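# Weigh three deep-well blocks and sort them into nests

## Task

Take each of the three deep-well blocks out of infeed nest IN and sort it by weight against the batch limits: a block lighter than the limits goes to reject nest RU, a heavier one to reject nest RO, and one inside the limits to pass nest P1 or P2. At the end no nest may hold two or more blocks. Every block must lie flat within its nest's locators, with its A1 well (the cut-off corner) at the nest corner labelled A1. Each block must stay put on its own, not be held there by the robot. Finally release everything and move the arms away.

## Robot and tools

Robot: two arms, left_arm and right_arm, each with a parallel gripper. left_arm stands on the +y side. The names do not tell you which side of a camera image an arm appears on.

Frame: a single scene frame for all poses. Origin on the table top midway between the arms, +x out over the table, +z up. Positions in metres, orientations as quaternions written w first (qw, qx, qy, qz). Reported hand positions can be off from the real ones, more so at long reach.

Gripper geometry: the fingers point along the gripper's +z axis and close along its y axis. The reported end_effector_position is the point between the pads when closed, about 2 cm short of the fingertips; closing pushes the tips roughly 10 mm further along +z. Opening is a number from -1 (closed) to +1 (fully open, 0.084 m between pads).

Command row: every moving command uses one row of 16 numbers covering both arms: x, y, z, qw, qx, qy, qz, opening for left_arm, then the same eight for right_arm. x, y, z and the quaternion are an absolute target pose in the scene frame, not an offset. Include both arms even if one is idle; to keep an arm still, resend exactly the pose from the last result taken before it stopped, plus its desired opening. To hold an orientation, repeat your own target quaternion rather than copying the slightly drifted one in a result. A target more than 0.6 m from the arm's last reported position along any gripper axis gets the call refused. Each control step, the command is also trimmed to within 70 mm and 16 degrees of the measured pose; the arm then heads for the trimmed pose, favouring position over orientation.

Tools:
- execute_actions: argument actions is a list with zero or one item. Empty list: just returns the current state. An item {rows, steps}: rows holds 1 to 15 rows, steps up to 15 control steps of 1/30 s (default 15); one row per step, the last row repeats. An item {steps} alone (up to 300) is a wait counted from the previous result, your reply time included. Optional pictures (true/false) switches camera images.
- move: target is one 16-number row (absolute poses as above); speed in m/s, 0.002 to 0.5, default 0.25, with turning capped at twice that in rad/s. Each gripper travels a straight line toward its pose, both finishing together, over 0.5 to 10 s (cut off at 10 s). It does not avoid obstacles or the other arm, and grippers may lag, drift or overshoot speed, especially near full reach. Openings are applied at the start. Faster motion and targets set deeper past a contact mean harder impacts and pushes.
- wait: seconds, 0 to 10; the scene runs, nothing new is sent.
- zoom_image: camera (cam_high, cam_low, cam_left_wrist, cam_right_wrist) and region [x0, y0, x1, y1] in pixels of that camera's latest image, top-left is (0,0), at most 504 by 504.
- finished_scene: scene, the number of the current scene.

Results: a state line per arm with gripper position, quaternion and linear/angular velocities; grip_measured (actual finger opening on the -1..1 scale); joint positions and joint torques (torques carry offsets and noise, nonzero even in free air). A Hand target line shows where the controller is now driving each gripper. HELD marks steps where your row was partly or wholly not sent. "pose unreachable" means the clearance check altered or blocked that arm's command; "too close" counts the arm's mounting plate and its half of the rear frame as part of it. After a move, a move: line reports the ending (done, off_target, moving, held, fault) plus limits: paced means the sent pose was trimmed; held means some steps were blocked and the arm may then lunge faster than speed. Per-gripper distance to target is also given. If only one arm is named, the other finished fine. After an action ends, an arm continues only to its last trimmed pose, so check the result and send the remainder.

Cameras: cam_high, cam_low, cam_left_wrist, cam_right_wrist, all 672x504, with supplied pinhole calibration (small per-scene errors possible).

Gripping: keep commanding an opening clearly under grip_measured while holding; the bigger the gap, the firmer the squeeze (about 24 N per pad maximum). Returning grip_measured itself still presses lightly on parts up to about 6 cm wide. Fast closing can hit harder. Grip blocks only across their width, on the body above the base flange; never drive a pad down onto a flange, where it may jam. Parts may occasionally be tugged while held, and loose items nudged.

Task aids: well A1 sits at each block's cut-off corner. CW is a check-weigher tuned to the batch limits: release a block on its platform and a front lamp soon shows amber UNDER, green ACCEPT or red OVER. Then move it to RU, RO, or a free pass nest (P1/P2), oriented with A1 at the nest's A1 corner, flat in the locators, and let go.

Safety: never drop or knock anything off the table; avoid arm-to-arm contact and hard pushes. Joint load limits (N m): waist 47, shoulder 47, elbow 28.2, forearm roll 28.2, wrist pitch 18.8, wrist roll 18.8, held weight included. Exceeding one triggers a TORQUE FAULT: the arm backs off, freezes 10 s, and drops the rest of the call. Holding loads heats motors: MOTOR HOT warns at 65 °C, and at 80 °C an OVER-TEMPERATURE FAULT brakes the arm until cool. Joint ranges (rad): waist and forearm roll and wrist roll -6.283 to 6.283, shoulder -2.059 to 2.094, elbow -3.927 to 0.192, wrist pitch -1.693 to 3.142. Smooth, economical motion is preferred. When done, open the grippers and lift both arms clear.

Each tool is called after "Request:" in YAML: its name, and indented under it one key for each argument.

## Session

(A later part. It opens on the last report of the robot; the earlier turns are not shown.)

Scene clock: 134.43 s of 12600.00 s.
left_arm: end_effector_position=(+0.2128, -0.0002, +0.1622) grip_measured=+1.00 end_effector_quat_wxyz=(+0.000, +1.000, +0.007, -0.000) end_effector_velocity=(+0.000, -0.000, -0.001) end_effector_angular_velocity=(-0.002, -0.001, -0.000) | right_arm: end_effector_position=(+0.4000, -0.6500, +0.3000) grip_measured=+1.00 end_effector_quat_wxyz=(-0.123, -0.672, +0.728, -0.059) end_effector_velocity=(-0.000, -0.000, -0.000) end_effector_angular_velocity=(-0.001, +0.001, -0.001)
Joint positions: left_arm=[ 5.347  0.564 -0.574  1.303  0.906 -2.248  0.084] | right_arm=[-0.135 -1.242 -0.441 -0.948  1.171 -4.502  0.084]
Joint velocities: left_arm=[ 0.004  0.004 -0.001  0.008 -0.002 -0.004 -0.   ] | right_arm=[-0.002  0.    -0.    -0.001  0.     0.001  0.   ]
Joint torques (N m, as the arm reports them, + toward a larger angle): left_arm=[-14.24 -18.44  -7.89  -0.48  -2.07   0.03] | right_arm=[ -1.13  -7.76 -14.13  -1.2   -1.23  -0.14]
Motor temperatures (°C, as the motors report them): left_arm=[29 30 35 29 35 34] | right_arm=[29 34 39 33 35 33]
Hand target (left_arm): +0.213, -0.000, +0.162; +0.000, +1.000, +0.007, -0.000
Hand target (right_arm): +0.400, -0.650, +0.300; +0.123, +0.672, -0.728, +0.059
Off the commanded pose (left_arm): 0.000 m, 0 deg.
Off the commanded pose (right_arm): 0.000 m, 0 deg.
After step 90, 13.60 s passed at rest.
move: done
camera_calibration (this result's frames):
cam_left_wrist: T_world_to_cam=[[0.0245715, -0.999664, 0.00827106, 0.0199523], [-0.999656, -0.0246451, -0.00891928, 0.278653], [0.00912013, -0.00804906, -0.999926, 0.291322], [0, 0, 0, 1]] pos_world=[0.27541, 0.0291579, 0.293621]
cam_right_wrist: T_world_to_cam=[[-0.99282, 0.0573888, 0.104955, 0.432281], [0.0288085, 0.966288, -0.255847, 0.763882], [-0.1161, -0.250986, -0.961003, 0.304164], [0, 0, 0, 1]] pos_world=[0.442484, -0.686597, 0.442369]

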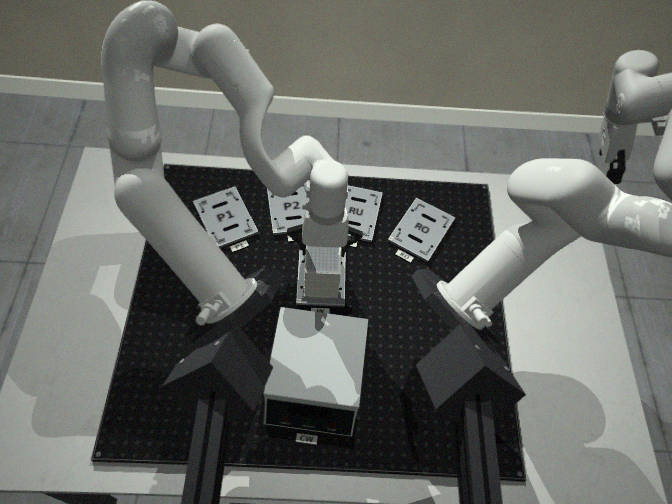

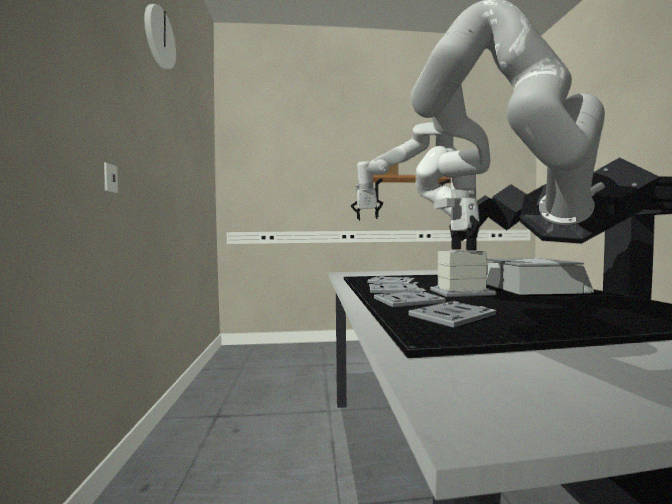

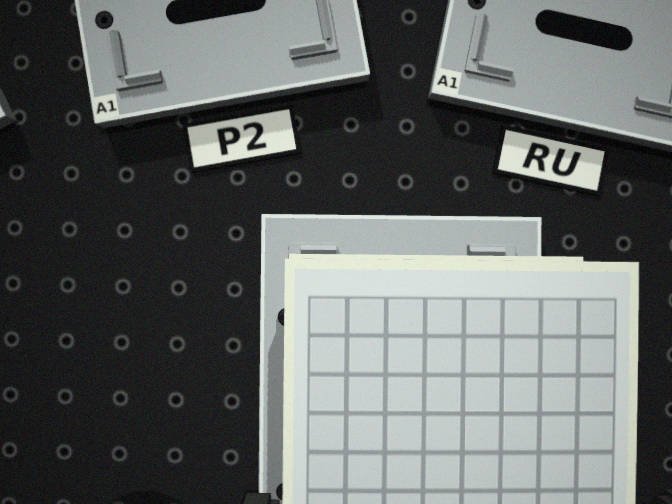

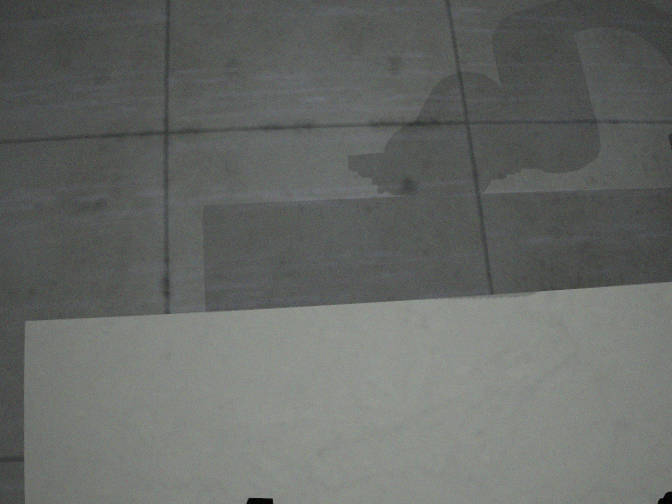

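Request:
move:
  target: [0.2128,-0.0002,0.131,0,1,0.0075,0,1, 0.4,-0.65,0.3,0.123,0.672,-0.728,0.059,1]
  speed: 0.015

Request:
move:
  target: [0.2128,-0.0002,0.131,0,1,0.0075,0,0, 0.4,-0.65,0.3,0.123,0.672,-0.728,0.059,1]

Request:
move:
  target: [0.2128,-0.0002,0.168,0,1,0.0075,0,0, 0.4,-0.65,0.3,0.123,0.672,-0.728,0.059,1]
  speed: 0.03

Request:
move:
  target: [-0.025,0.002,0.168,0,1,0.0075,0,0, 0.4,-0.65,0.3,0.123,0.672,-0.728,0.059,1]
  speed: 0.1

Request:
move:
  target: [-0.025,0.002,0.1395,0,1,0.0075,0,0, 0.4,-0.65,0.3,0.123,0.672,-0.728,0.059,1]
  speed: 0.015

Request:
move:
  target: [-0.025,0.002,0.1395,0,1,0.0075,0,1, 0.4,-0.65,0.3,0.123,0.672,-0.728,0.059,1]

Request:
wait:
  seconds: 2

Request:
zoom_image:
  camera: "cam_high"
  region: [250,380,370,450]

Request:
move:
  target: [-0.025,0.002,0.1395,0,1,0.0075,0,0, 0.4,-0.65,0.3,0.123,0.672,-0.728,0.059,1]

Request:
move:
  target: [-0.025,0.002,0.168,0,1,0.0075,0,0, 0.4,-0.65,0.3,0.123,0.672,-0.728,0.059,1]
  speed: 0.03

Request:
move:
  target: [0.36,-0.02,0.2,0,1,0.0075,0,0, 0.4,-0.65,0.3,0.123,0.672,-0.728,0.059,1]
  speed: 0.12

Scene clock: 164.43 s of 12600.00 s.
left_arm: end_effector_position=(+0.2128, -0.0003, +0.1312) grip_measured=+1.00 end_effector_quat_wxyz=(+0.000, +1.000, +0.007, -0.000) end_effector_velocity=(+0.001, +0.000, -0.002) end_effector_angular_velocity=(+0.000, -0.002, +0.000) | right_arm: end_effector_position=(+0.4000, -0.6500, +0.3000) grip_measured=+1.00 end_effector_quat_wxyz=(-0.123, -0.672, +0.728, -0.059) end_effector_velocity=(+0.000, -0.000, +0.000) end_effector_angular_velocity=(-0.001, -0.000, +0.001)
Joint positions: left_arm=[ 5.436  0.641 -0.603  1.429  0.897 -2.308  0.084] | right_arm=[-0.135 -1.242 -0.441 -0.948  1.171 -4.502  0.084]
Joint velocities: left_arm=[ 0.004  0.004 -0.002  0.007  0.001 -0.003  0.   ] | right_arm=[-0.001  0.    -0.    -0.001 -0.    -0.001  0.   ]
Joint torques (N m, as the arm reports them, + toward a larger angle): left_arm=[-14.63 -18.87  -6.07  -0.61  -1.91  -0.01] | right_arm=[ -0.12  -8.38 -13.67  -1.08  -1.14   0.02]
Motor temperatures (°C, as the motors report them): left_arm=[29 30 34 29 35 34] | right_arm=[28 34 39 33 35 33]
Hand target (left_arm): +0.213, -0.000, +0.131; +0.000, +1.000, +0.007, -0.000
Hand target (right_arm): +0.400, -0.650, +0.300; +0.123, +0.672, -0.728, +0.059
Off the commanded pose (left_arm): 0.000 m, 0 deg.
Off the commanded pose (right_arm): 0.000 m, 0 deg.
After step 90, 24.63 s passed at rest.
move: done
camera_calibration (this result's frames):
cam_left_wrist: T_world_to_cam=[[0.0245752, -0.999663, 0.00836655, 0.0201658], [-0.999657, -0.0246493, -0.00886225, 0.278371], [0.00906549, -0.00814589, -0.999926, 0.260356], [0, 0, 0, 1]] pos_world=[0.27542, 0.0291415, 0.262635]
cam_right_wrist: T_world_to_cam=[[-0.99282, 0.0573888, 0.104955, 0.432281], [0.0288085, 0.966288, -0.255847, 0.763882], [-0.1161, -0.250986, -0.961003, 0.304164], [0, 0, 0, 1]] pos_world=[0.442484, -0.686597, 0.442369]

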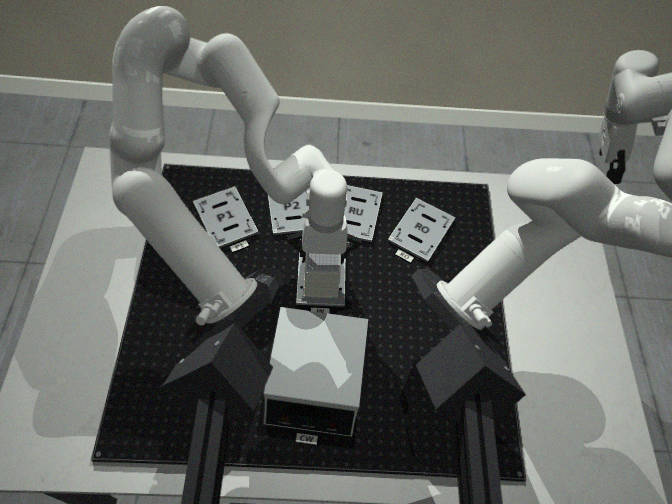

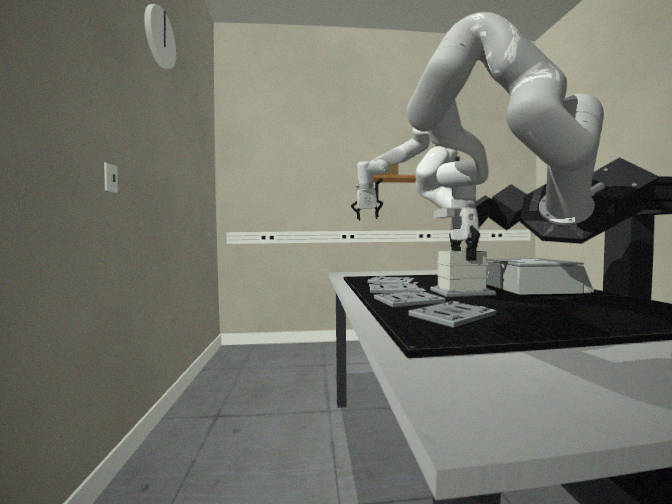

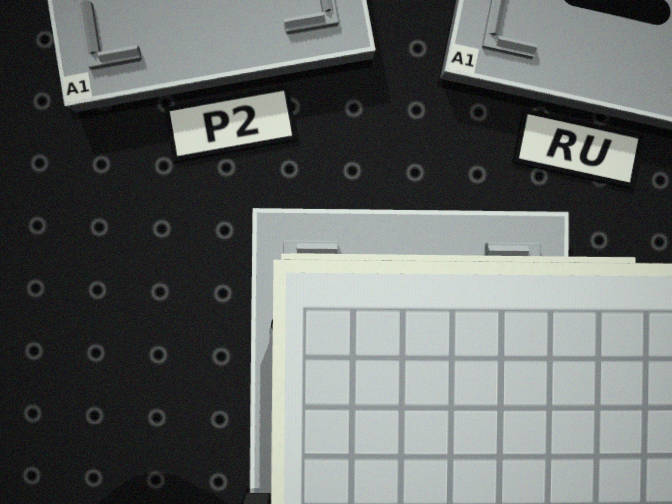

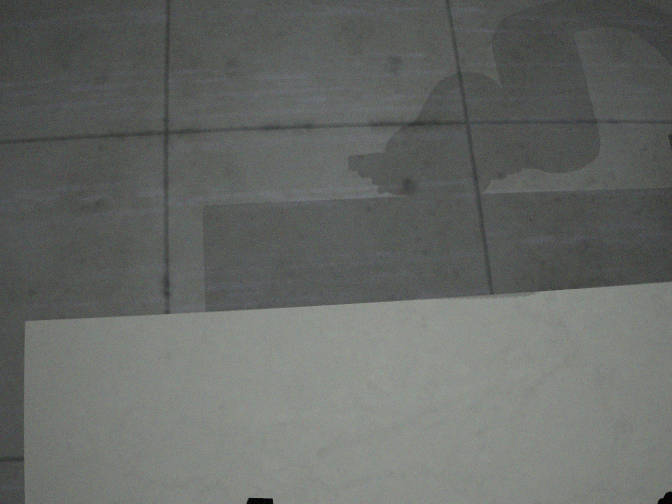

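Scene clock: 165.13 s of 12600.00 s.
left_arm: end_effector_position=(+0.2128, -0.0004, +0.1312) grip_measured=+0.96 end_effector_quat_wxyz=(+0.000, +1.000, +0.008, +0.000) end_effector_velocity=(+0.000, +0.000, -0.000) end_effector_angular_velocity=(+0.001, -0.000, +0.001) | right_arm: end_effector_position=(+0.4000, -0.6500, +0.3000) grip_measured=+1.00 end_effector_quat_wxyz=(-0.123, -0.672, +0.728, -0.059) end_effector_velocity=(+0.001, -0.000, +0.000) end_effector_angular_velocity=(-0.001, -0.003, +0.001)
Joint positions: left_arm=[ 5.436  0.641 -0.603  1.43   0.897 -2.308  0.083] | right_arm=[-0.135 -1.242 -0.441 -0.948  1.171 -4.502  0.084]
Joint velocities: left_arm=[ 0.001  0.001 -0.    -0.     0.001 -0.001  0.   ] | right_arm=[ 0.    -0.     0.    -0.002 -0.003  0.001 -0.   ]
Joint torques (N m, as the arm reports them, + toward a larger angle): left_arm=[-13.08 -16.71  -6.    -0.44  -1.39  -0.02] | right_arm=[ -0.79  -7.53 -13.54  -1.27  -1.11  -0.23]
Motor temperatures (°C, as the motors report them): left_arm=[29 30 34 29 35 34] | right_arm=[28 34 39 33 35 33]
Hand target (left_arm): +0.213, -0.000, +0.131; +0.000, +1.000, +0.007, -0.000
Hand target (right_arm): +0.400, -0.650, +0.300; +0.123, +0.672, -0.728, +0.059
Off the commanded pose (left_arm): 0.000 m, 0 deg.
Off the commanded pose (right_arm): 0.000 m, 0 deg.
move: done
camera_calibration (this result's frames):
cam_left_wrist: T_world_to_cam=[[0.024641, -0.999658, 0.00871061, 0.0200142], [-0.999653, -0.0247204, -0.00912175, 0.278456], [0.00933396, -0.00848282, -0.99992, 0.26025], [0, 0, 0, 1]] pos_world=[0.275437, 0.0290985, 0.262595]
cam_right_wrist: T_world_to_cam=[[-0.99282, 0.0573889, 0.104955, 0.432281], [0.0288086, 0.966288, -0.255847, 0.763882], [-0.1161, -0.250986, -0.961003, 0.304164], [0, 0, 0, 1]] pos_world=[0.442484, -0.686597, 0.442369]

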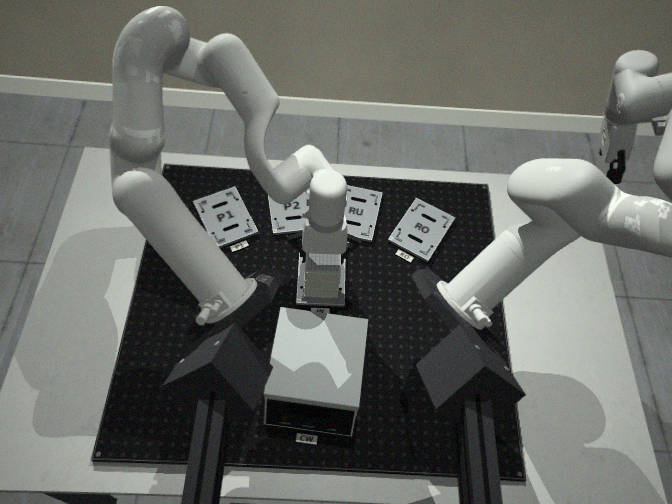

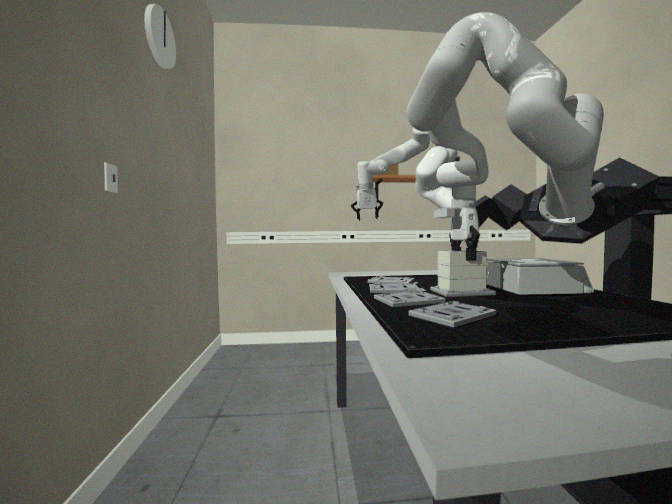

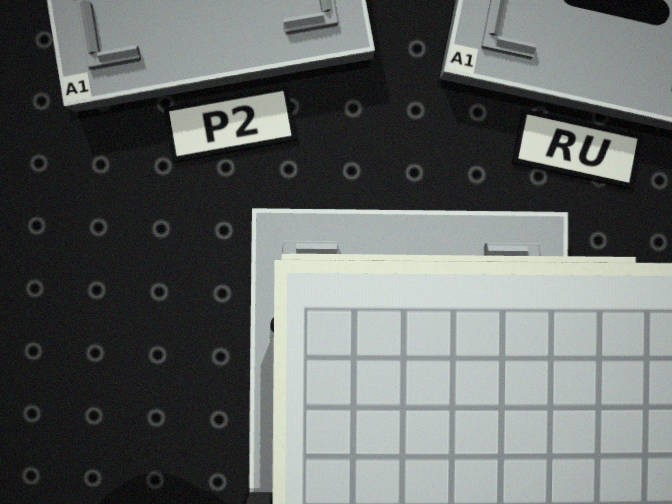

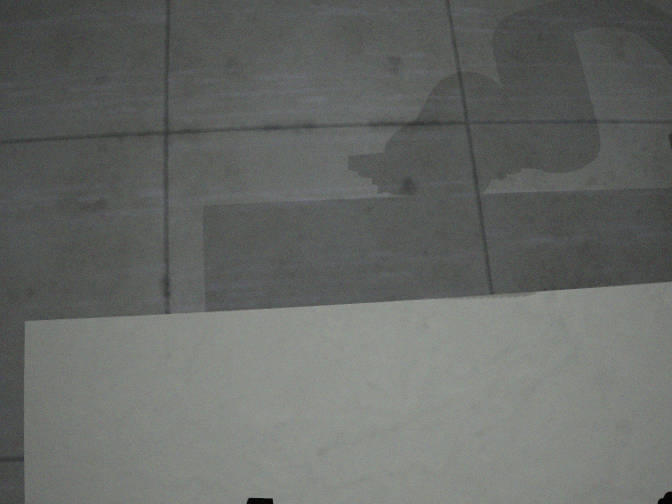

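Scene clock: 166.73 s of 12600.00 s.
left_arm: end_effector_position=(+0.2128, -0.0001, +0.1677) grip_measured=+0.96 end_effector_quat_wxyz=(-0.000, +1.000, +0.008, +0.000) end_effector_velocity=(+0.000, +0.000, +0.001) end_effector_angular_velocity=(+0.002, -0.000, -0.000) | right_arm: end_effector_position=(+0.4000, -0.6500, +0.3000) grip_measured=+1.00 end_effector_quat_wxyz=(-0.123, -0.672, +0.728, -0.059) end_effector_velocity=(-0.000, +0.000, +0.000) end_effector_angular_velocity=(+0.000, +0.001, +0.000)
Joint positions: left_arm=[ 5.331  0.55  -0.57   1.28   0.909 -2.237  0.083] | right_arm=[-0.135 -1.242 -0.441 -0.948  1.171 -4.502  0.084]
Joint velocities: left_arm=[-0.004 -0.004  0.001 -0.007  0.002  0.004 -0.   ] | right_arm=[ 0.001 -0.    -0.     0.     0.002 -0.    -0.   ]
Joint torques (N m, as the arm reports them, + toward a larger angle): left_arm=[-14.26 -18.56  -8.45  -0.57  -2.31   0.02] | right_arm=[ -0.52  -7.96 -13.74  -1.34  -1.13  -0.1 ]
Motor temperatures (°C, as the motors report them): left_arm=[29 30 34 29 35 34] | right_arm=[28 34 39 33 35 33]
Hand target (left_arm): +0.213, -0.000, +0.168; -0.000, +1.000, +0.008, +0.000
Hand target (right_arm): +0.400, -0.650, +0.300; +0.123, +0.672, -0.728, +0.059
Off the commanded pose (left_arm): 0.000 m, 0 deg.
Off the commanded pose (right_arm): 0.000 m, 0 deg.
move: done
camera_calibration (this result's frames):
cam_left_wrist: T_world_to_cam=[[0.0246527, -0.999665, 0.00787624, 0.0201043], [-0.999651, -0.0247254, -0.00926768, 0.278779], [0.00945932, -0.00764502, -0.999926, 0.296812], [0, 0, 0, 1]] pos_world=[0.275378, 0.0292596, 0.299215]
cam_right_wrist: T_world_to_cam=[[-0.99282, 0.0573886, 0.104956, 0.43228], [0.0288083, 0.966288, -0.255847, 0.763882], [-0.1161, -0.250986, -0.961003, 0.304164], [0, 0, 0, 1]] pos_world=[0.442484, -0.686597, 0.442369]

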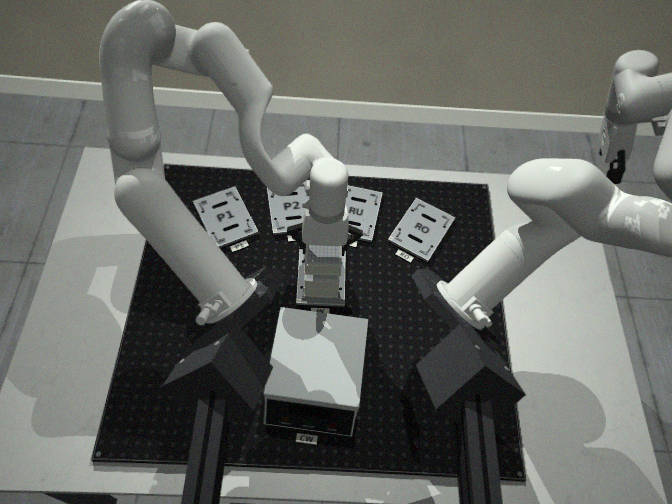

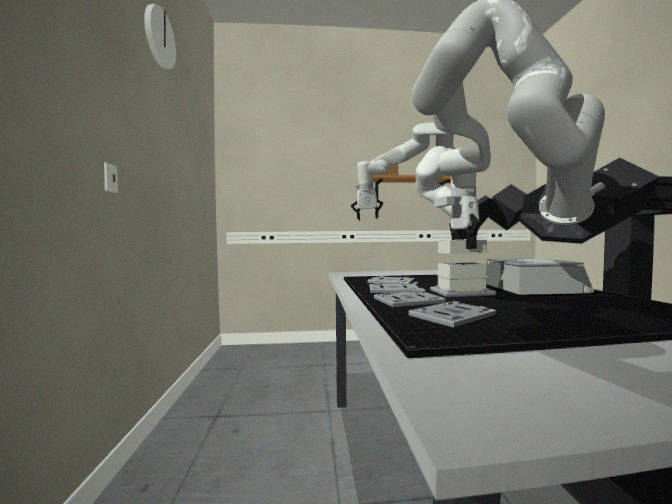

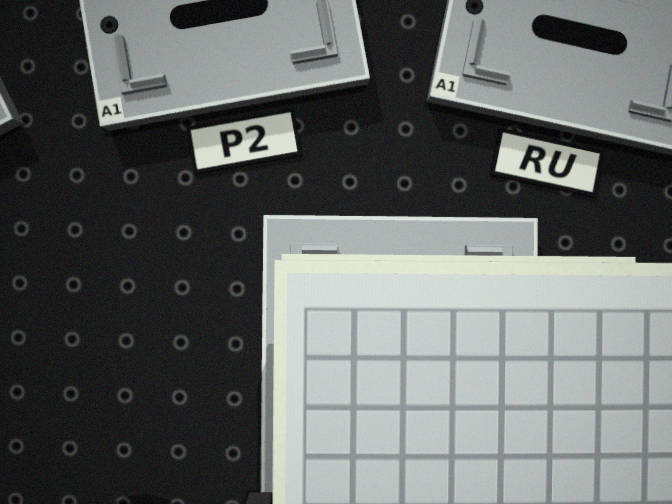

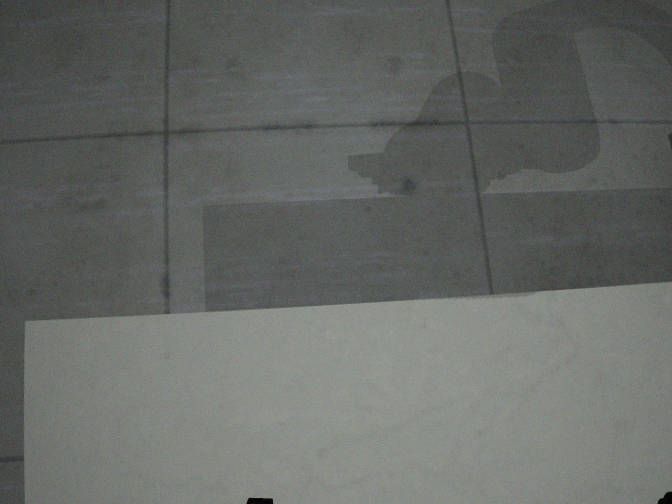

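Scene clock: 169.63 s of 12600.00 s.
left_arm: end_effector_position=(-0.0243, +0.0028, +0.1674) grip_measured=+0.96 end_effector_quat_wxyz=(+0.000, +1.000, +0.008, +0.000) end_effector_velocity=(-0.002, +0.001, +0.000) end_effector_angular_velocity=(+0.005, -0.001, -0.001) | right_arm: end_effector_position=(+0.4000, -0.6500, +0.3000) grip_measured=+1.00 end_effector_quat_wxyz=(-0.123, -0.672, +0.728, -0.059) end_effector_velocity=(-0.000, -0.001, +0.000) end_effector_angular_velocity=(-0.002, +0.001, -0.000)
Joint positions: left_arm=[ 4.626  1.039 -0.622  0.901  0.591 -2.678  0.083] | right_arm=[-0.135 -1.242 -0.441 -0.948  1.171 -4.502  0.084]
Joint velocities: left_arm=[-0.009  0.003 -0.002 -0.017 -0.001  0.009 -0.   ] | right_arm=[-0.    -0.    -0.    -0.002  0.001  0.001 -0.   ]
Joint torques (N m, as the arm reports them, + toward a larger angle): left_arm=[ -7.99 -26.61 -12.43  -0.47  -2.04   0.04] | right_arm=[ -0.49  -7.43 -13.84  -1.01  -0.64   0.1 ]
Motor temperatures (°C, as the motors report them): left_arm=[29 30 34 29 35 34] | right_arm=[28 34 39 33 35 33]
Hand target (left_arm): -0.024, +0.003, +0.167; -0.000, +1.000, +0.008, +0.000
Hand target (right_arm): +0.400, -0.650, +0.300; +0.123, +0.672, -0.728, +0.059
Off the commanded pose (left_arm): 0.001 m, 0 deg.
Off the commanded pose (right_arm): 0.000 m, 0 deg.
move: done
camera_calibration (this result's frames):
cam_left_wrist: T_world_to_cam=[[0.0250653, -0.999652, 0.00821031, 0.0287596], [-0.999641, -0.0251407, -0.00921804, 0.0418523], [0.00942124, -0.00797631, -0.999924, 0.298676], [0, 0, 0, 1]] pos_world=[0.0383026, 0.0321841, 0.298803]
cam_right_wrist: T_world_to_cam=[[-0.99282, 0.0573887, 0.104955, 0.432281], [0.0288084, 0.966288, -0.255846, 0.763882], [-0.1161, -0.250986, -0.961003, 0.304164], [0, 0, 0, 1]] pos_world=[0.442484, -0.686597, 0.442369]

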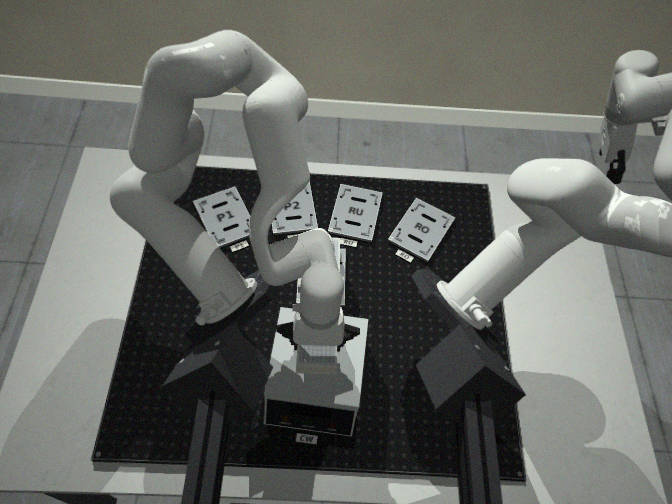

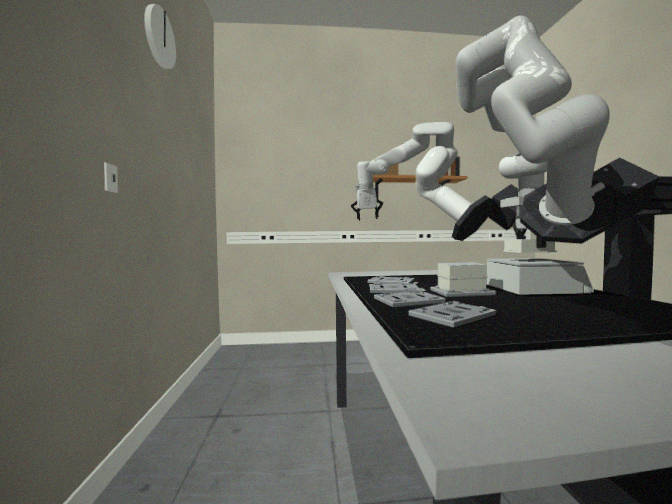

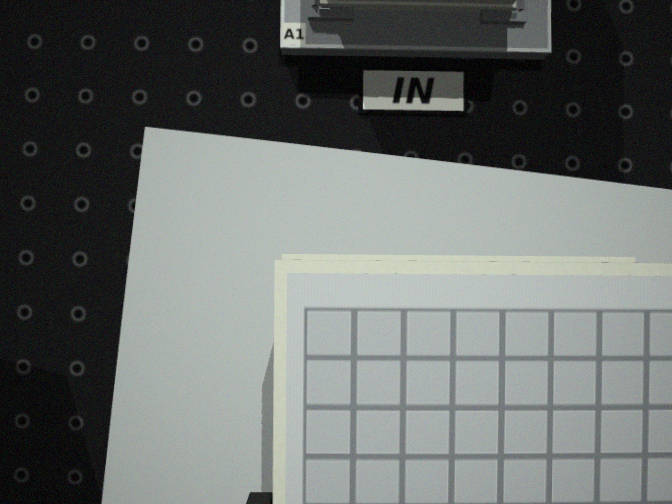

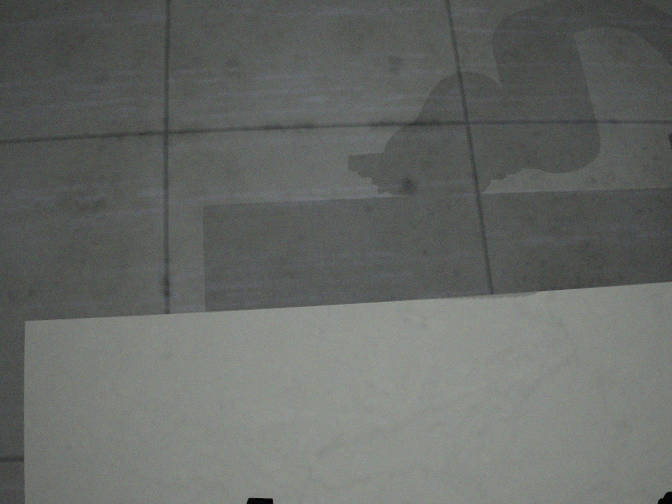

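Scene clock: 171.77 s of 12600.00 s.
left_arm: end_effector_position=(-0.0250, +0.0020, +0.1397) grip_measured=+0.96 end_effector_quat_wxyz=(+0.000, +1.000, +0.007, -0.000) end_effector_velocity=(+0.000, -0.001, -0.001) end_effector_angular_velocity=(-0.003, -0.001, +0.001) | right_arm: end_effector_position=(+0.4000, -0.6500, +0.3000) grip_measured=+1.00 end_effector_quat_wxyz=(-0.123, -0.672, +0.728, -0.059) end_effector_velocity=(+0.000, -0.000, +0.000) end_effector_angular_velocity=(-0.001, -0.000, -0.000)
Joint positions: left_arm=[ 4.713  1.13  -0.659  1.076  0.593 -2.793  0.083] | right_arm=[-0.135 -1.242 -0.441 -0.948  1.171 -4.502  0.084]
Joint velocities: left_arm=[ 0.006  0.005 -0.004  0.013  0.001 -0.009  0.   ] | right_arm=[-0.001  0.    -0.    -0.001 -0.001  0.     0.   ]
Joint torques (N m, as the arm reports them, + toward a larger angle): left_arm=[ -9.06 -27.39 -10.67  -0.82  -2.25  -0.12] | right_arm=[ -0.31  -8.75 -13.54  -0.64  -1.3   -0.16]
Motor temperatures (°C, as the motors report them): left_arm=[29 30 34 29 35 34] | right_arm=[28 34 39 33 35 33]
Hand target (left_arm): -0.025, +0.002, +0.140; +0.000, +1.000, +0.007, -0.000
Hand target (right_arm): +0.400, -0.650, +0.300; +0.123, +0.672, -0.728, +0.059
Off the commanded pose (left_arm): 0.000 m, 0 deg.
Off the commanded pose (right_arm): 0.000 m, 0 deg.
move: done
camera_calibration (this result's frames):
cam_left_wrist: T_world_to_cam=[[0.0245052, -0.999666, 0.00823453, 0.0282189], [-0.999659, -0.0245779, -0.00885124, 0.040771], [0.00905067, -0.00801482, -0.999927, 0.271035], [0, 0, 0, 1]] pos_world=[0.0376125, 0.0313838, 0.271144]
cam_right_wrist: T_world_to_cam=[[-0.99282, 0.0573887, 0.104955, 0.432281], [0.0288084, 0.966288, -0.255846, 0.763882], [-0.1161, -0.250986, -0.961003, 0.304164], [0, 0, 0, 1]] pos_world=[0.442484, -0.686597, 0.442369]

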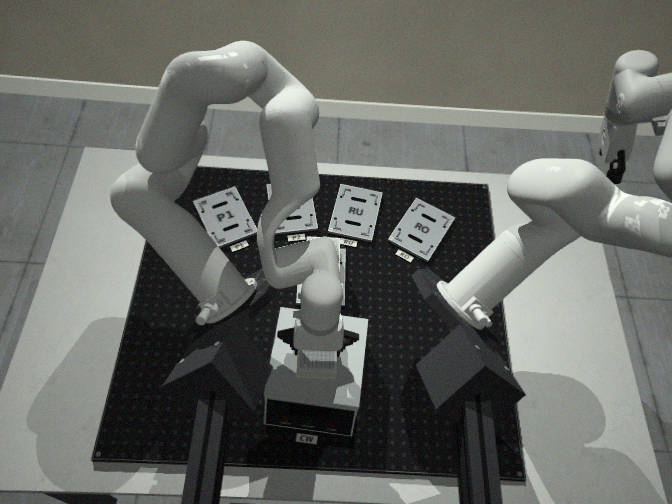

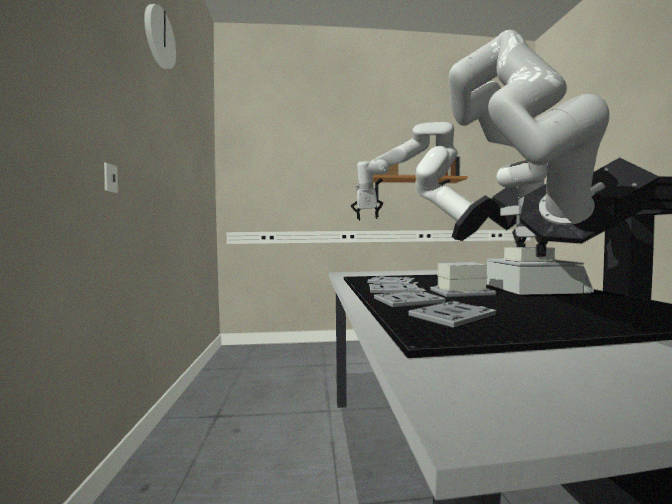

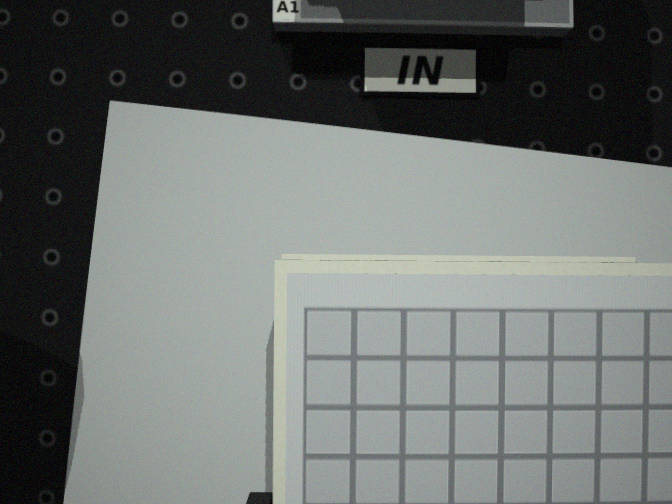

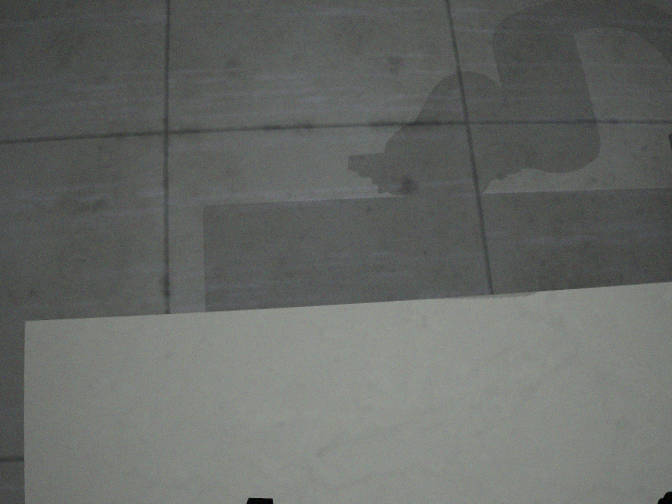

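Scene clock: 172.47 s of 12600.00 s.
left_arm: end_effector_position=(-0.0250, +0.0020, +0.1395) grip_measured=+1.00 end_effector_quat_wxyz=(+0.000, +1.000, +0.008, -0.000) end_effector_velocity=(+0.000, +0.000, -0.000) end_effector_angular_velocity=(+0.000, +0.000, +0.001) | right_arm: end_effector_position=(+0.4000, -0.6500, +0.3000) grip_measured=+1.00 end_effector_quat_wxyz=(-0.123, -0.672, +0.728, -0.059) end_effector_velocity=(+0.000, -0.000, +0.000) end_effector_angular_velocity=(-0.001, -0.000, +0.001)
Joint positions: left_arm=[ 4.714  1.13  -0.66   1.077  0.593 -2.794  0.084] | right_arm=[-0.135 -1.242 -0.441 -0.948  1.171 -4.502  0.084]
Joint velocities: left_arm=[ 0.001  0.    -0.     0.001  0.    -0.001  0.   ] | right_arm=[ 0.001 -0.    -0.    -0.002  0.001  0.     0.   ]
Joint torques (N m, as the arm reports them, + toward a larger angle): left_arm=[ -8.75 -26.68 -10.44  -0.46  -2.08   0.1 ] | right_arm=[ -0.19  -7.59 -13.54  -0.98  -1.04  -0.05]
Motor temperatures (°C, as the motors report them): left_arm=[29 30 34 29 35 34] | right_arm=[28 34 39 33 35 33]
Hand target (left_arm): -0.025, +0.002, +0.140; +0.000, +1.000, +0.007, -0.000
Hand target (right_arm): +0.400, -0.650, +0.300; +0.123, +0.672, -0.728, +0.059
Off the commanded pose (left_arm): 0.000 m, 0 deg.
Off the commanded pose (right_arm): 0.000 m, 0 deg.
move: done
camera_calibration (this result's frames):
cam_left_wrist: T_world_to_cam=[[0.0246484, -0.999662, 0.00823526, 0.0281976], [-0.999653, -0.0247227, -0.00904752, 0.040829], [0.00924806, -0.0080094, -0.999925, 0.27085], [0, 0, 0, 1]] pos_world=[0.037615, 0.0313668, 0.270967]
cam_right_wrist: T_world_to_cam=[[-0.99282, 0.057389, 0.104955, 0.432281], [0.0288088, 0.966288, -0.255847, 0.763882], [-0.1161, -0.250986, -0.961003, 0.304164], [0, 0, 0, 1]] pos_world=[0.442484, -0.686597, 0.442369]

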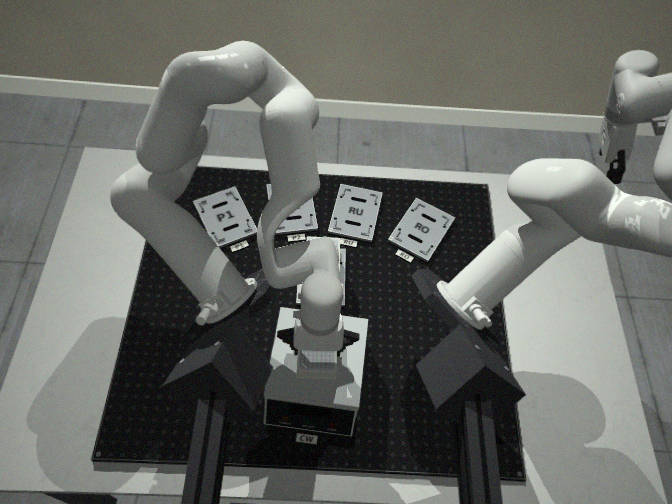

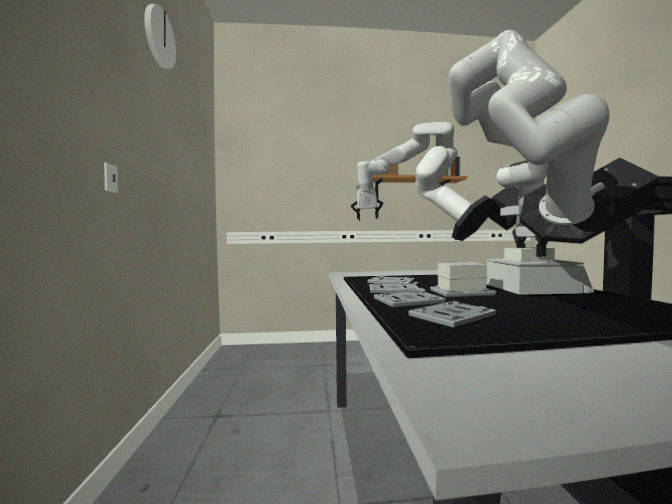

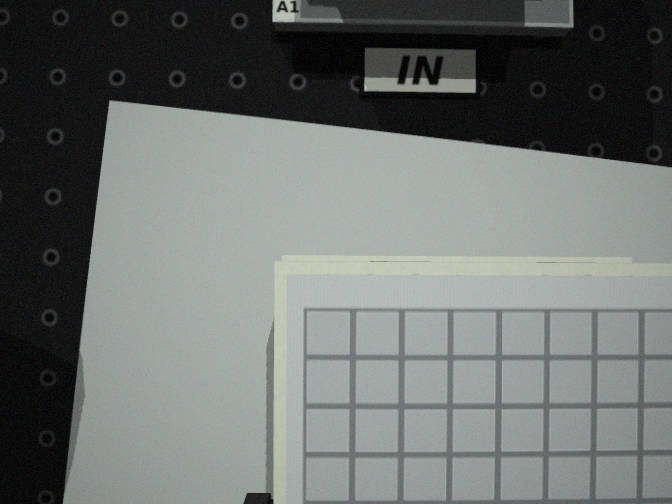

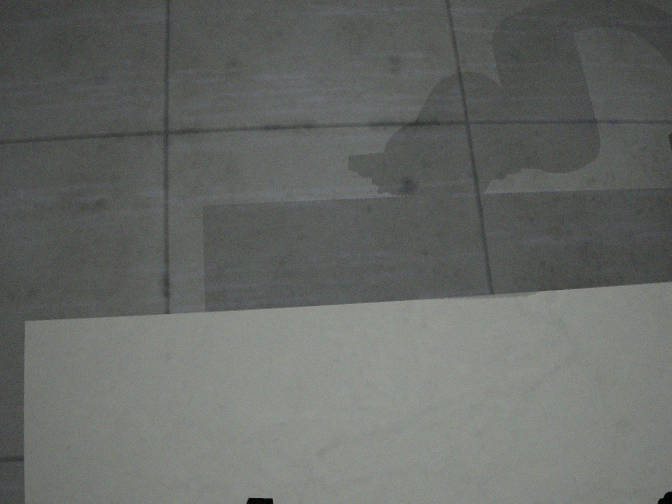

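Scene clock: 174.47 s of 12600.00 s.
left_arm: end_effector_position=(-0.0250, +0.0020, +0.1395) grip_measured=+1.00 end_effector_quat_wxyz=(+0.000, +1.000, +0.007, -0.000) end_effector_velocity=(-0.000, +0.000, +0.000) end_effector_angular_velocity=(+0.000, +0.001, +0.000) | right_arm: end_effector_position=(+0.4000, -0.6500, +0.3000) grip_measured=+1.00 end_effector_quat_wxyz=(-0.123, -0.672, +0.728, -0.059) end_effector_velocity=(+0.000, +0.000, +0.000) end_effector_angular_velocity=(-0.001, -0.001, +0.000)
Joint positions: left_arm=[ 4.714  1.131 -0.66   1.077  0.593 -2.794  0.084] | right_arm=[-0.135 -1.242 -0.441 -0.948  1.171 -4.502  0.084]
Joint velocities: left_arm=[ 0.    -0.     0.    -0.    -0.001  0.     0.   ] | right_arm=[ 0.001  0.     0.    -0.001 -0.     0.001  0.   ]
Joint torques (N m, as the arm reports them, + toward a larger angle): left_arm=[ -8.92 -26.6  -10.54  -0.37  -2.05   0.06] | right_arm=[  0.01  -7.76 -13.9   -0.86  -0.86  -0.05]
Motor temperatures (°C, as the motors report them): left_arm=[29 30 34 29 35 34] | right_arm=[28 34 39 33 35 33]
Hand target (left_arm): -0.025, +0.002, +0.140; +0.000, +1.000, +0.007, -0.000
Hand target (right_arm): +0.400, -0.650, +0.300; +0.123, +0.672, -0.728, +0.059
Off the commanded pose (left_arm): 0.000 m, 0 deg.
Off the commanded pose (right_arm): 0.000 m, 0 deg.
Steps of this call (steps 1 to 60: nothing new was sent). Readings (end_effector_position):
1: left_arm (-0.0250, +0.0020, +0.1395) | right_arm (+0.4000, -0.6500, +0.3000)
2: left_arm (-0.0250, +0.0020, +0.1395) | right_arm (+0.4000, -0.6500, +0.3000)
4: left_arm (-0.0250, +0.0020, +0.1395) | right_arm (+0.4000, -0.6500, +0.3000)
8: left_arm (-0.0250, +0.0020, +0.1395) | right_arm (+0.4000, -0.6500, +0.3000)
60: the state above
camera_calibration (this result's frames):
cam_left_wrist: T_world_to_cam=[[0.0246272, -0.999663, 0.00816995, 0.0282359], [-0.999654, -0.0247011, -0.00907635, 0.040835], [0.0092751, -0.0079436, -0.999925, 0.270826], [0, 0, 0, 1]] pos_world=[0.0376136, 0.0313864, 0.270945]
cam_right_wrist: T_world_to_cam=[[-0.99282, 0.0573888, 0.104955, 0.432281], [0.0288086, 0.966288, -0.255847, 0.763882], [-0.1161, -0.250986, -0.961003, 0.304164], [0, 0, 0, 1]] pos_world=[0.442484, -0.686597, 0.442369]

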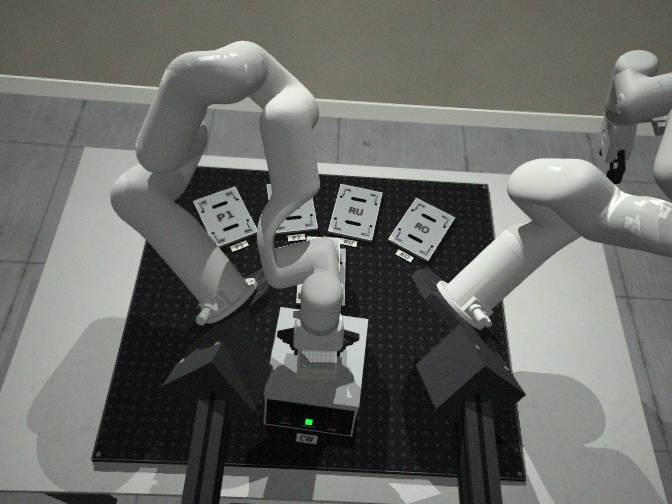

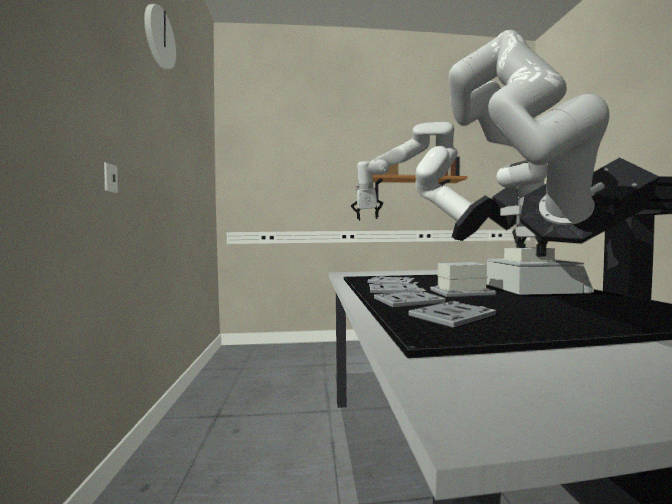

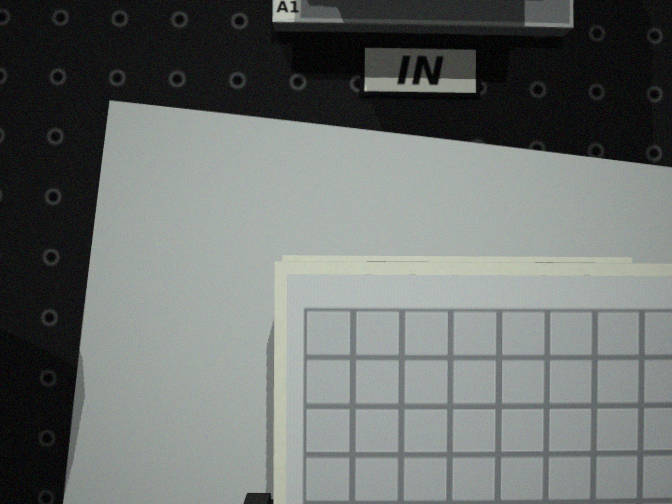

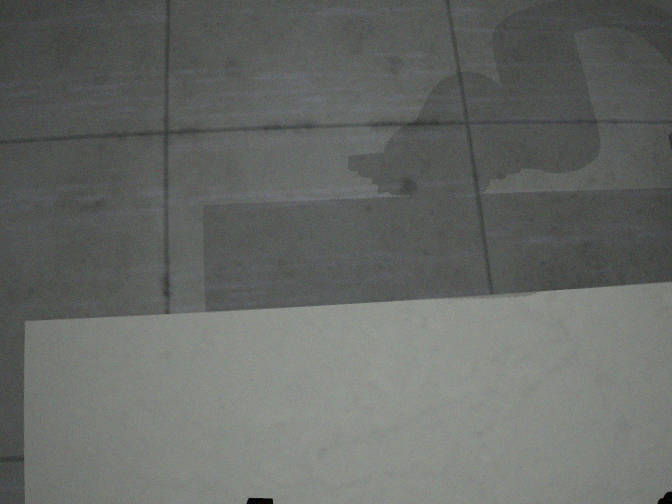

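Region (250, 380, 370, 450) of cam_high's 672x504 image, scaled by 4.200, with more detail than that image has; it fills the top 294 rows of this view, and the rest is white.

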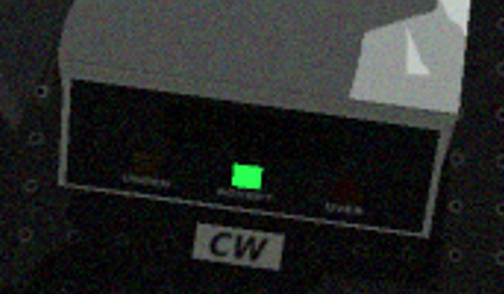

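Scene clock: 175.17 s of 12600.00 s.
left_arm: end_effector_position=(-0.0250, +0.0019, +0.1396) grip_measured=+0.96 end_effector_quat_wxyz=(+0.000, +1.000, +0.008, -0.000) end_effector_velocity=(+0.000, -0.000, +0.000) end_effector_angular_velocity=(-0.000, +0.001, +0.001) | right_arm: end_effector_position=(+0.4000, -0.6500, +0.3000) grip_measured=+1.00 end_effector_quat_wxyz=(-0.123, -0.672, +0.728, -0.059) end_effector_velocity=(+0.000, -0.001, +0.000) end_effector_angular_velocity=(-0.003, -0.001, +0.000)
Joint positions: left_arm=[ 4.714  1.13  -0.66   1.077  0.593 -2.794  0.083] | right_arm=[-0.135 -1.242 -0.441 -0.948  1.171 -4.502  0.084]
Joint velocities: left_arm=[ 0.001 -0.    -0.     0.001 -0.    -0.     0.   ] | right_arm=[-0.001 -0.    -0.    -0.003 -0.001  0.001  0.   ]
Joint torques (N m, as the arm reports them, + toward a larger angle): left_arm=[ -8.94 -25.77  -9.58  -0.5   -1.81  -0.03] | right_arm=[ -0.82  -7.73 -13.8   -0.96  -0.9    0.07]
Motor temperatures (°C, as the motors report them): left_arm=[29 30 34 29 35 34] | right_arm=[28 34 39 33 35 33]
Hand target (left_arm): -0.025, +0.002, +0.140; +0.000, +1.000, +0.007, -0.000
Hand target (right_arm): +0.400, -0.650, +0.300; +0.123, +0.672, -0.728, +0.059
Off the commanded pose (left_arm): 0.000 m, 0 deg.
Off the commanded pose (right_arm): 0.000 m, 0 deg.
move: done
camera_calibration (this result's frames):
cam_left_wrist: T_world_to_cam=[[0.0247116, -0.999659, 0.00841114, 0.0280814], [-0.999652, -0.0247871, -0.00898465, 0.0408117], [0.00919008, -0.00818619, -0.999924, 0.270883], [0, 0, 0, 1]] pos_world=[0.0376142, 0.0313009, 0.270993]
cam_right_wrist: T_world_to_cam=[[-0.99282, 0.0573886, 0.104955, 0.432281], [0.0288083, 0.966288, -0.255847, 0.763882], [-0.1161, -0.250986, -0.961003, 0.304164], [0, 0, 0, 1]] pos_world=[0.442484, -0.686597, 0.442369]

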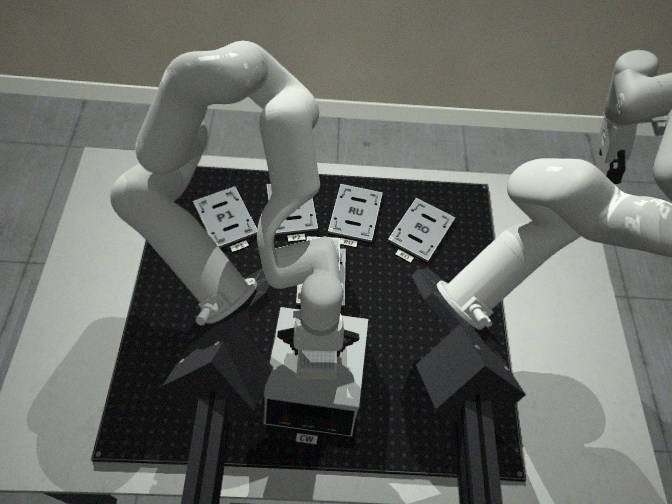

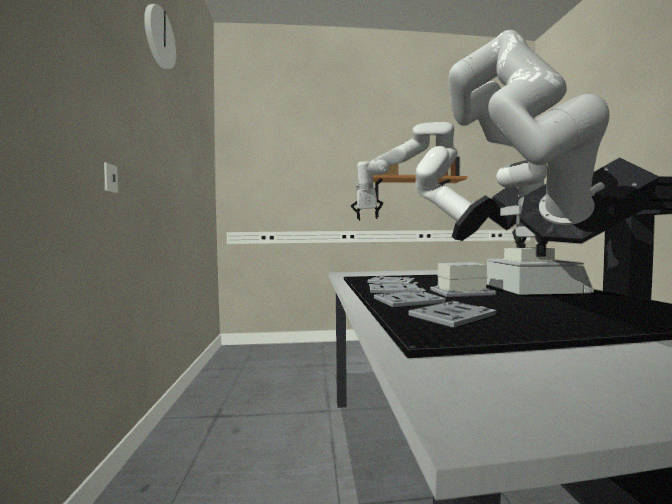

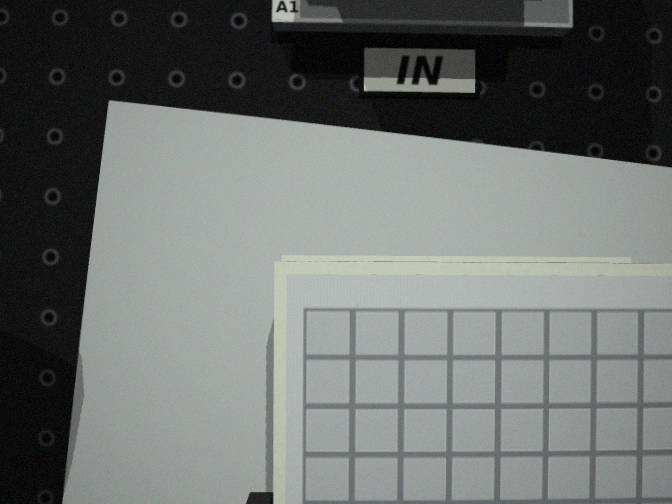

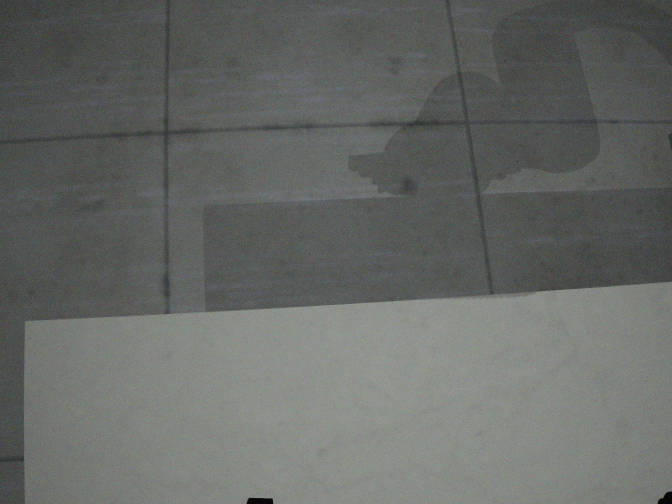

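Scene clock: 176.47 s of 12600.00 s.
left_arm: end_effector_position=(-0.0250, +0.0021, +0.1677) grip_measured=+0.96 end_effector_quat_wxyz=(-0.000, +1.000, +0.008, +0.000) end_effector_velocity=(+0.000, +0.001, +0.001) end_effector_angular_velocity=(+0.004, -0.001, -0.001) | right_arm: end_effector_position=(+0.4000, -0.6500, +0.3000) grip_measured=+1.00 end_effector_quat_wxyz=(-0.123, -0.672, +0.728, -0.059) end_effector_velocity=(+0.000, +0.000, -0.000) end_effector_angular_velocity=(+0.000, -0.001, -0.001)
Joint positions: left_arm=[ 4.622  1.04  -0.624  0.895  0.591 -2.674  0.083] | right_arm=[-0.135 -1.242 -0.441 -0.948  1.171 -4.502  0.084]
Joint velocities: left_arm=[-0.007 -0.005  0.002 -0.016  0.003  0.011 -0.   ] | right_arm=[ 0.     0.     0.    -0.    -0.001  0.001  0.   ]
Joint torques (N m, as the arm reports them, + toward a larger angle): left_arm=[ -8.16 -26.7  -12.56  -0.43  -2.14  -0.06] | right_arm=[ -0.22  -7.74 -13.68  -0.99  -0.8   -0.07]
Motor temperatures (°C, as the motors report them): left_arm=[29 31 34 29 35 34] | right_arm=[28 34 39 33 35 33]
Hand target (left_arm): -0.025, +0.002, +0.168; -0.000, +1.000, +0.008, +0.000
Hand target (right_arm): +0.400, -0.650, +0.300; +0.123, +0.672, -0.728, +0.059
Off the commanded pose (left_arm): 0.000 m, 0 deg.
Off the commanded pose (right_arm): 0.000 m, 0 deg.
move: done
camera_calibration (this result's frames):
cam_left_wrist: T_world_to_cam=[[0.0247248, -0.999662, 0.00807394, 0.0280869], [-0.99965, -0.0247993, -0.00925469, 0.0411525], [0.00945179, -0.00784229, -0.999925, 0.299059], [0, 0, 0, 1]] pos_world=[0.037617, 0.0314433, 0.299191]
cam_right_wrist: T_world_to_cam=[[-0.99282, 0.0573887, 0.104955, 0.432281], [0.0288084, 0.966288, -0.255846, 0.763882], [-0.1161, -0.250986, -0.961003, 0.304164], [0, 0, 0, 1]] pos_world=[0.442484, -0.686597, 0.442369]

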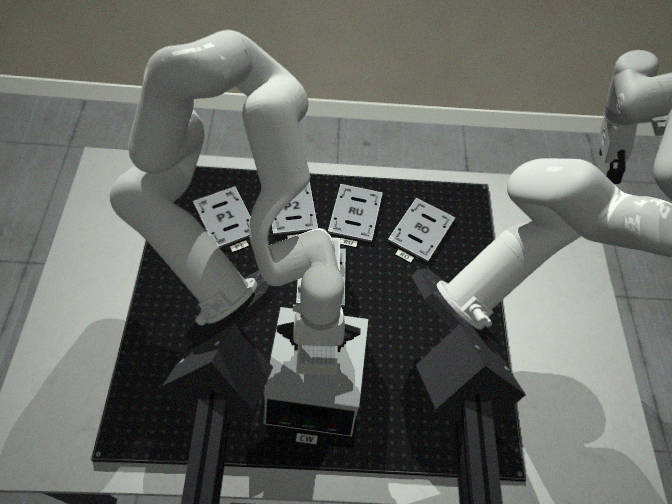

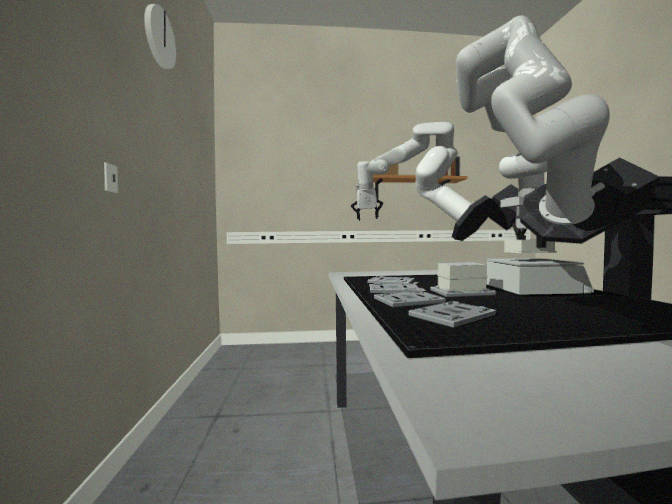

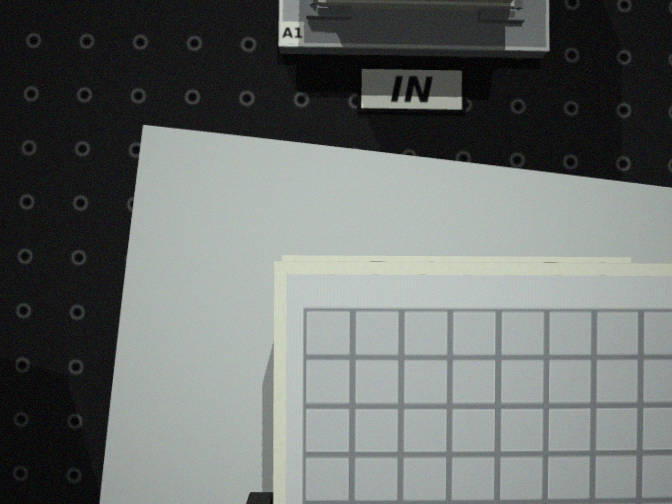

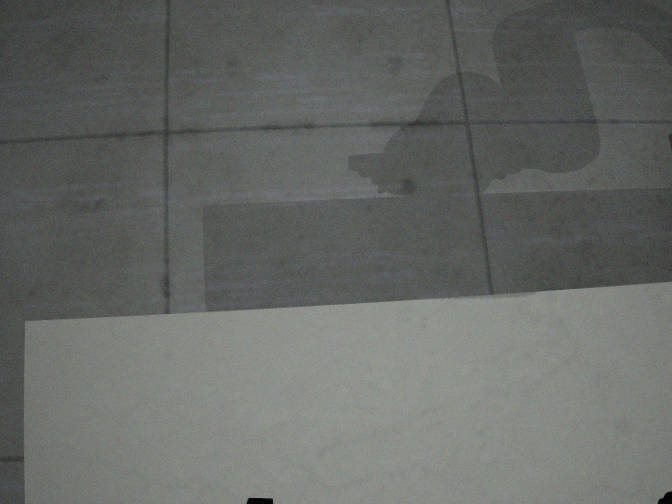

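Scene clock: 180.17 s of 12600.00 s.
left_arm: end_effector_position=(+0.3588, -0.0211, +0.2007) grip_measured=+0.96 end_effector_quat_wxyz=(-0.000, +1.000, +0.007, -0.000) end_effector_velocity=(+0.004, -0.001, +0.001) end_effector_angular_velocity=(-0.000, -0.000, +0.001) | right_arm: end_effector_position=(+0.4000, -0.6500, +0.3000) grip_measured=+1.00 end_effector_quat_wxyz=(-0.123, -0.672, +0.728, -0.059) end_effector_velocity=(+0.000, +0.000, +0.000) end_effector_angular_velocity=(+0.001, -0.001, +0.000)
Joint positions: left_arm=[ 5.443  0.436 -0.82   1.145  1.018 -1.81   0.083] | right_arm=[-0.135 -1.242 -0.441 -0.948  1.171 -4.502  0.084]
Joint velocities: left_arm=[ 0.002  0.001 -0.009 -0.002  0.002  0.008  0.   ] | right_arm=[ 0.001  0.    -0.     0.001 -0.    -0.     0.   ]
Joint torques (N m, as the arm reports them, + toward a larger angle): left_arm=[-17.44 -21.32 -10.85  -0.45  -2.29   0.11] | right_arm=[ -0.8   -7.81 -13.55  -1.45  -0.84  -0.3 ]
Motor temperatures (°C, as the motors report them): left_arm=[29 31 34 29 35 34] | right_arm=[28 34 39 33 35 33]
Hand target (left_arm): +0.359, -0.021, +0.201; -0.000, +1.000, +0.008, -0.000
Hand target (right_arm): +0.400, -0.650, +0.300; +0.123, +0.672, -0.728, +0.059
Off the commanded pose (left_arm): 0.002 m, 0 deg.
Off the commanded pose (right_arm): 0.000 m, 0 deg.
move: done
camera_calibration (this result's frames):
cam_left_wrist: T_world_to_cam=[[0.0241176, -0.99968, 0.00758257, -0.00448702], [-0.999671, -0.0241824, -0.00858163, 0.424393], [0.00876225, -0.00737311, -0.999934, 0.328513], [0, 0, 0, 1]] pos_world=[0.421483, 0.00819943, 0.332167]
cam_right_wrist: T_world_to_cam=[[-0.99282, 0.0573887, 0.104955, 0.432281], [0.0288084, 0.966288, -0.255847, 0.763882], [-0.1161, -0.250986, -0.961003, 0.304164], [0, 0, 0, 1]] pos_world=[0.442484, -0.686597, 0.442369]

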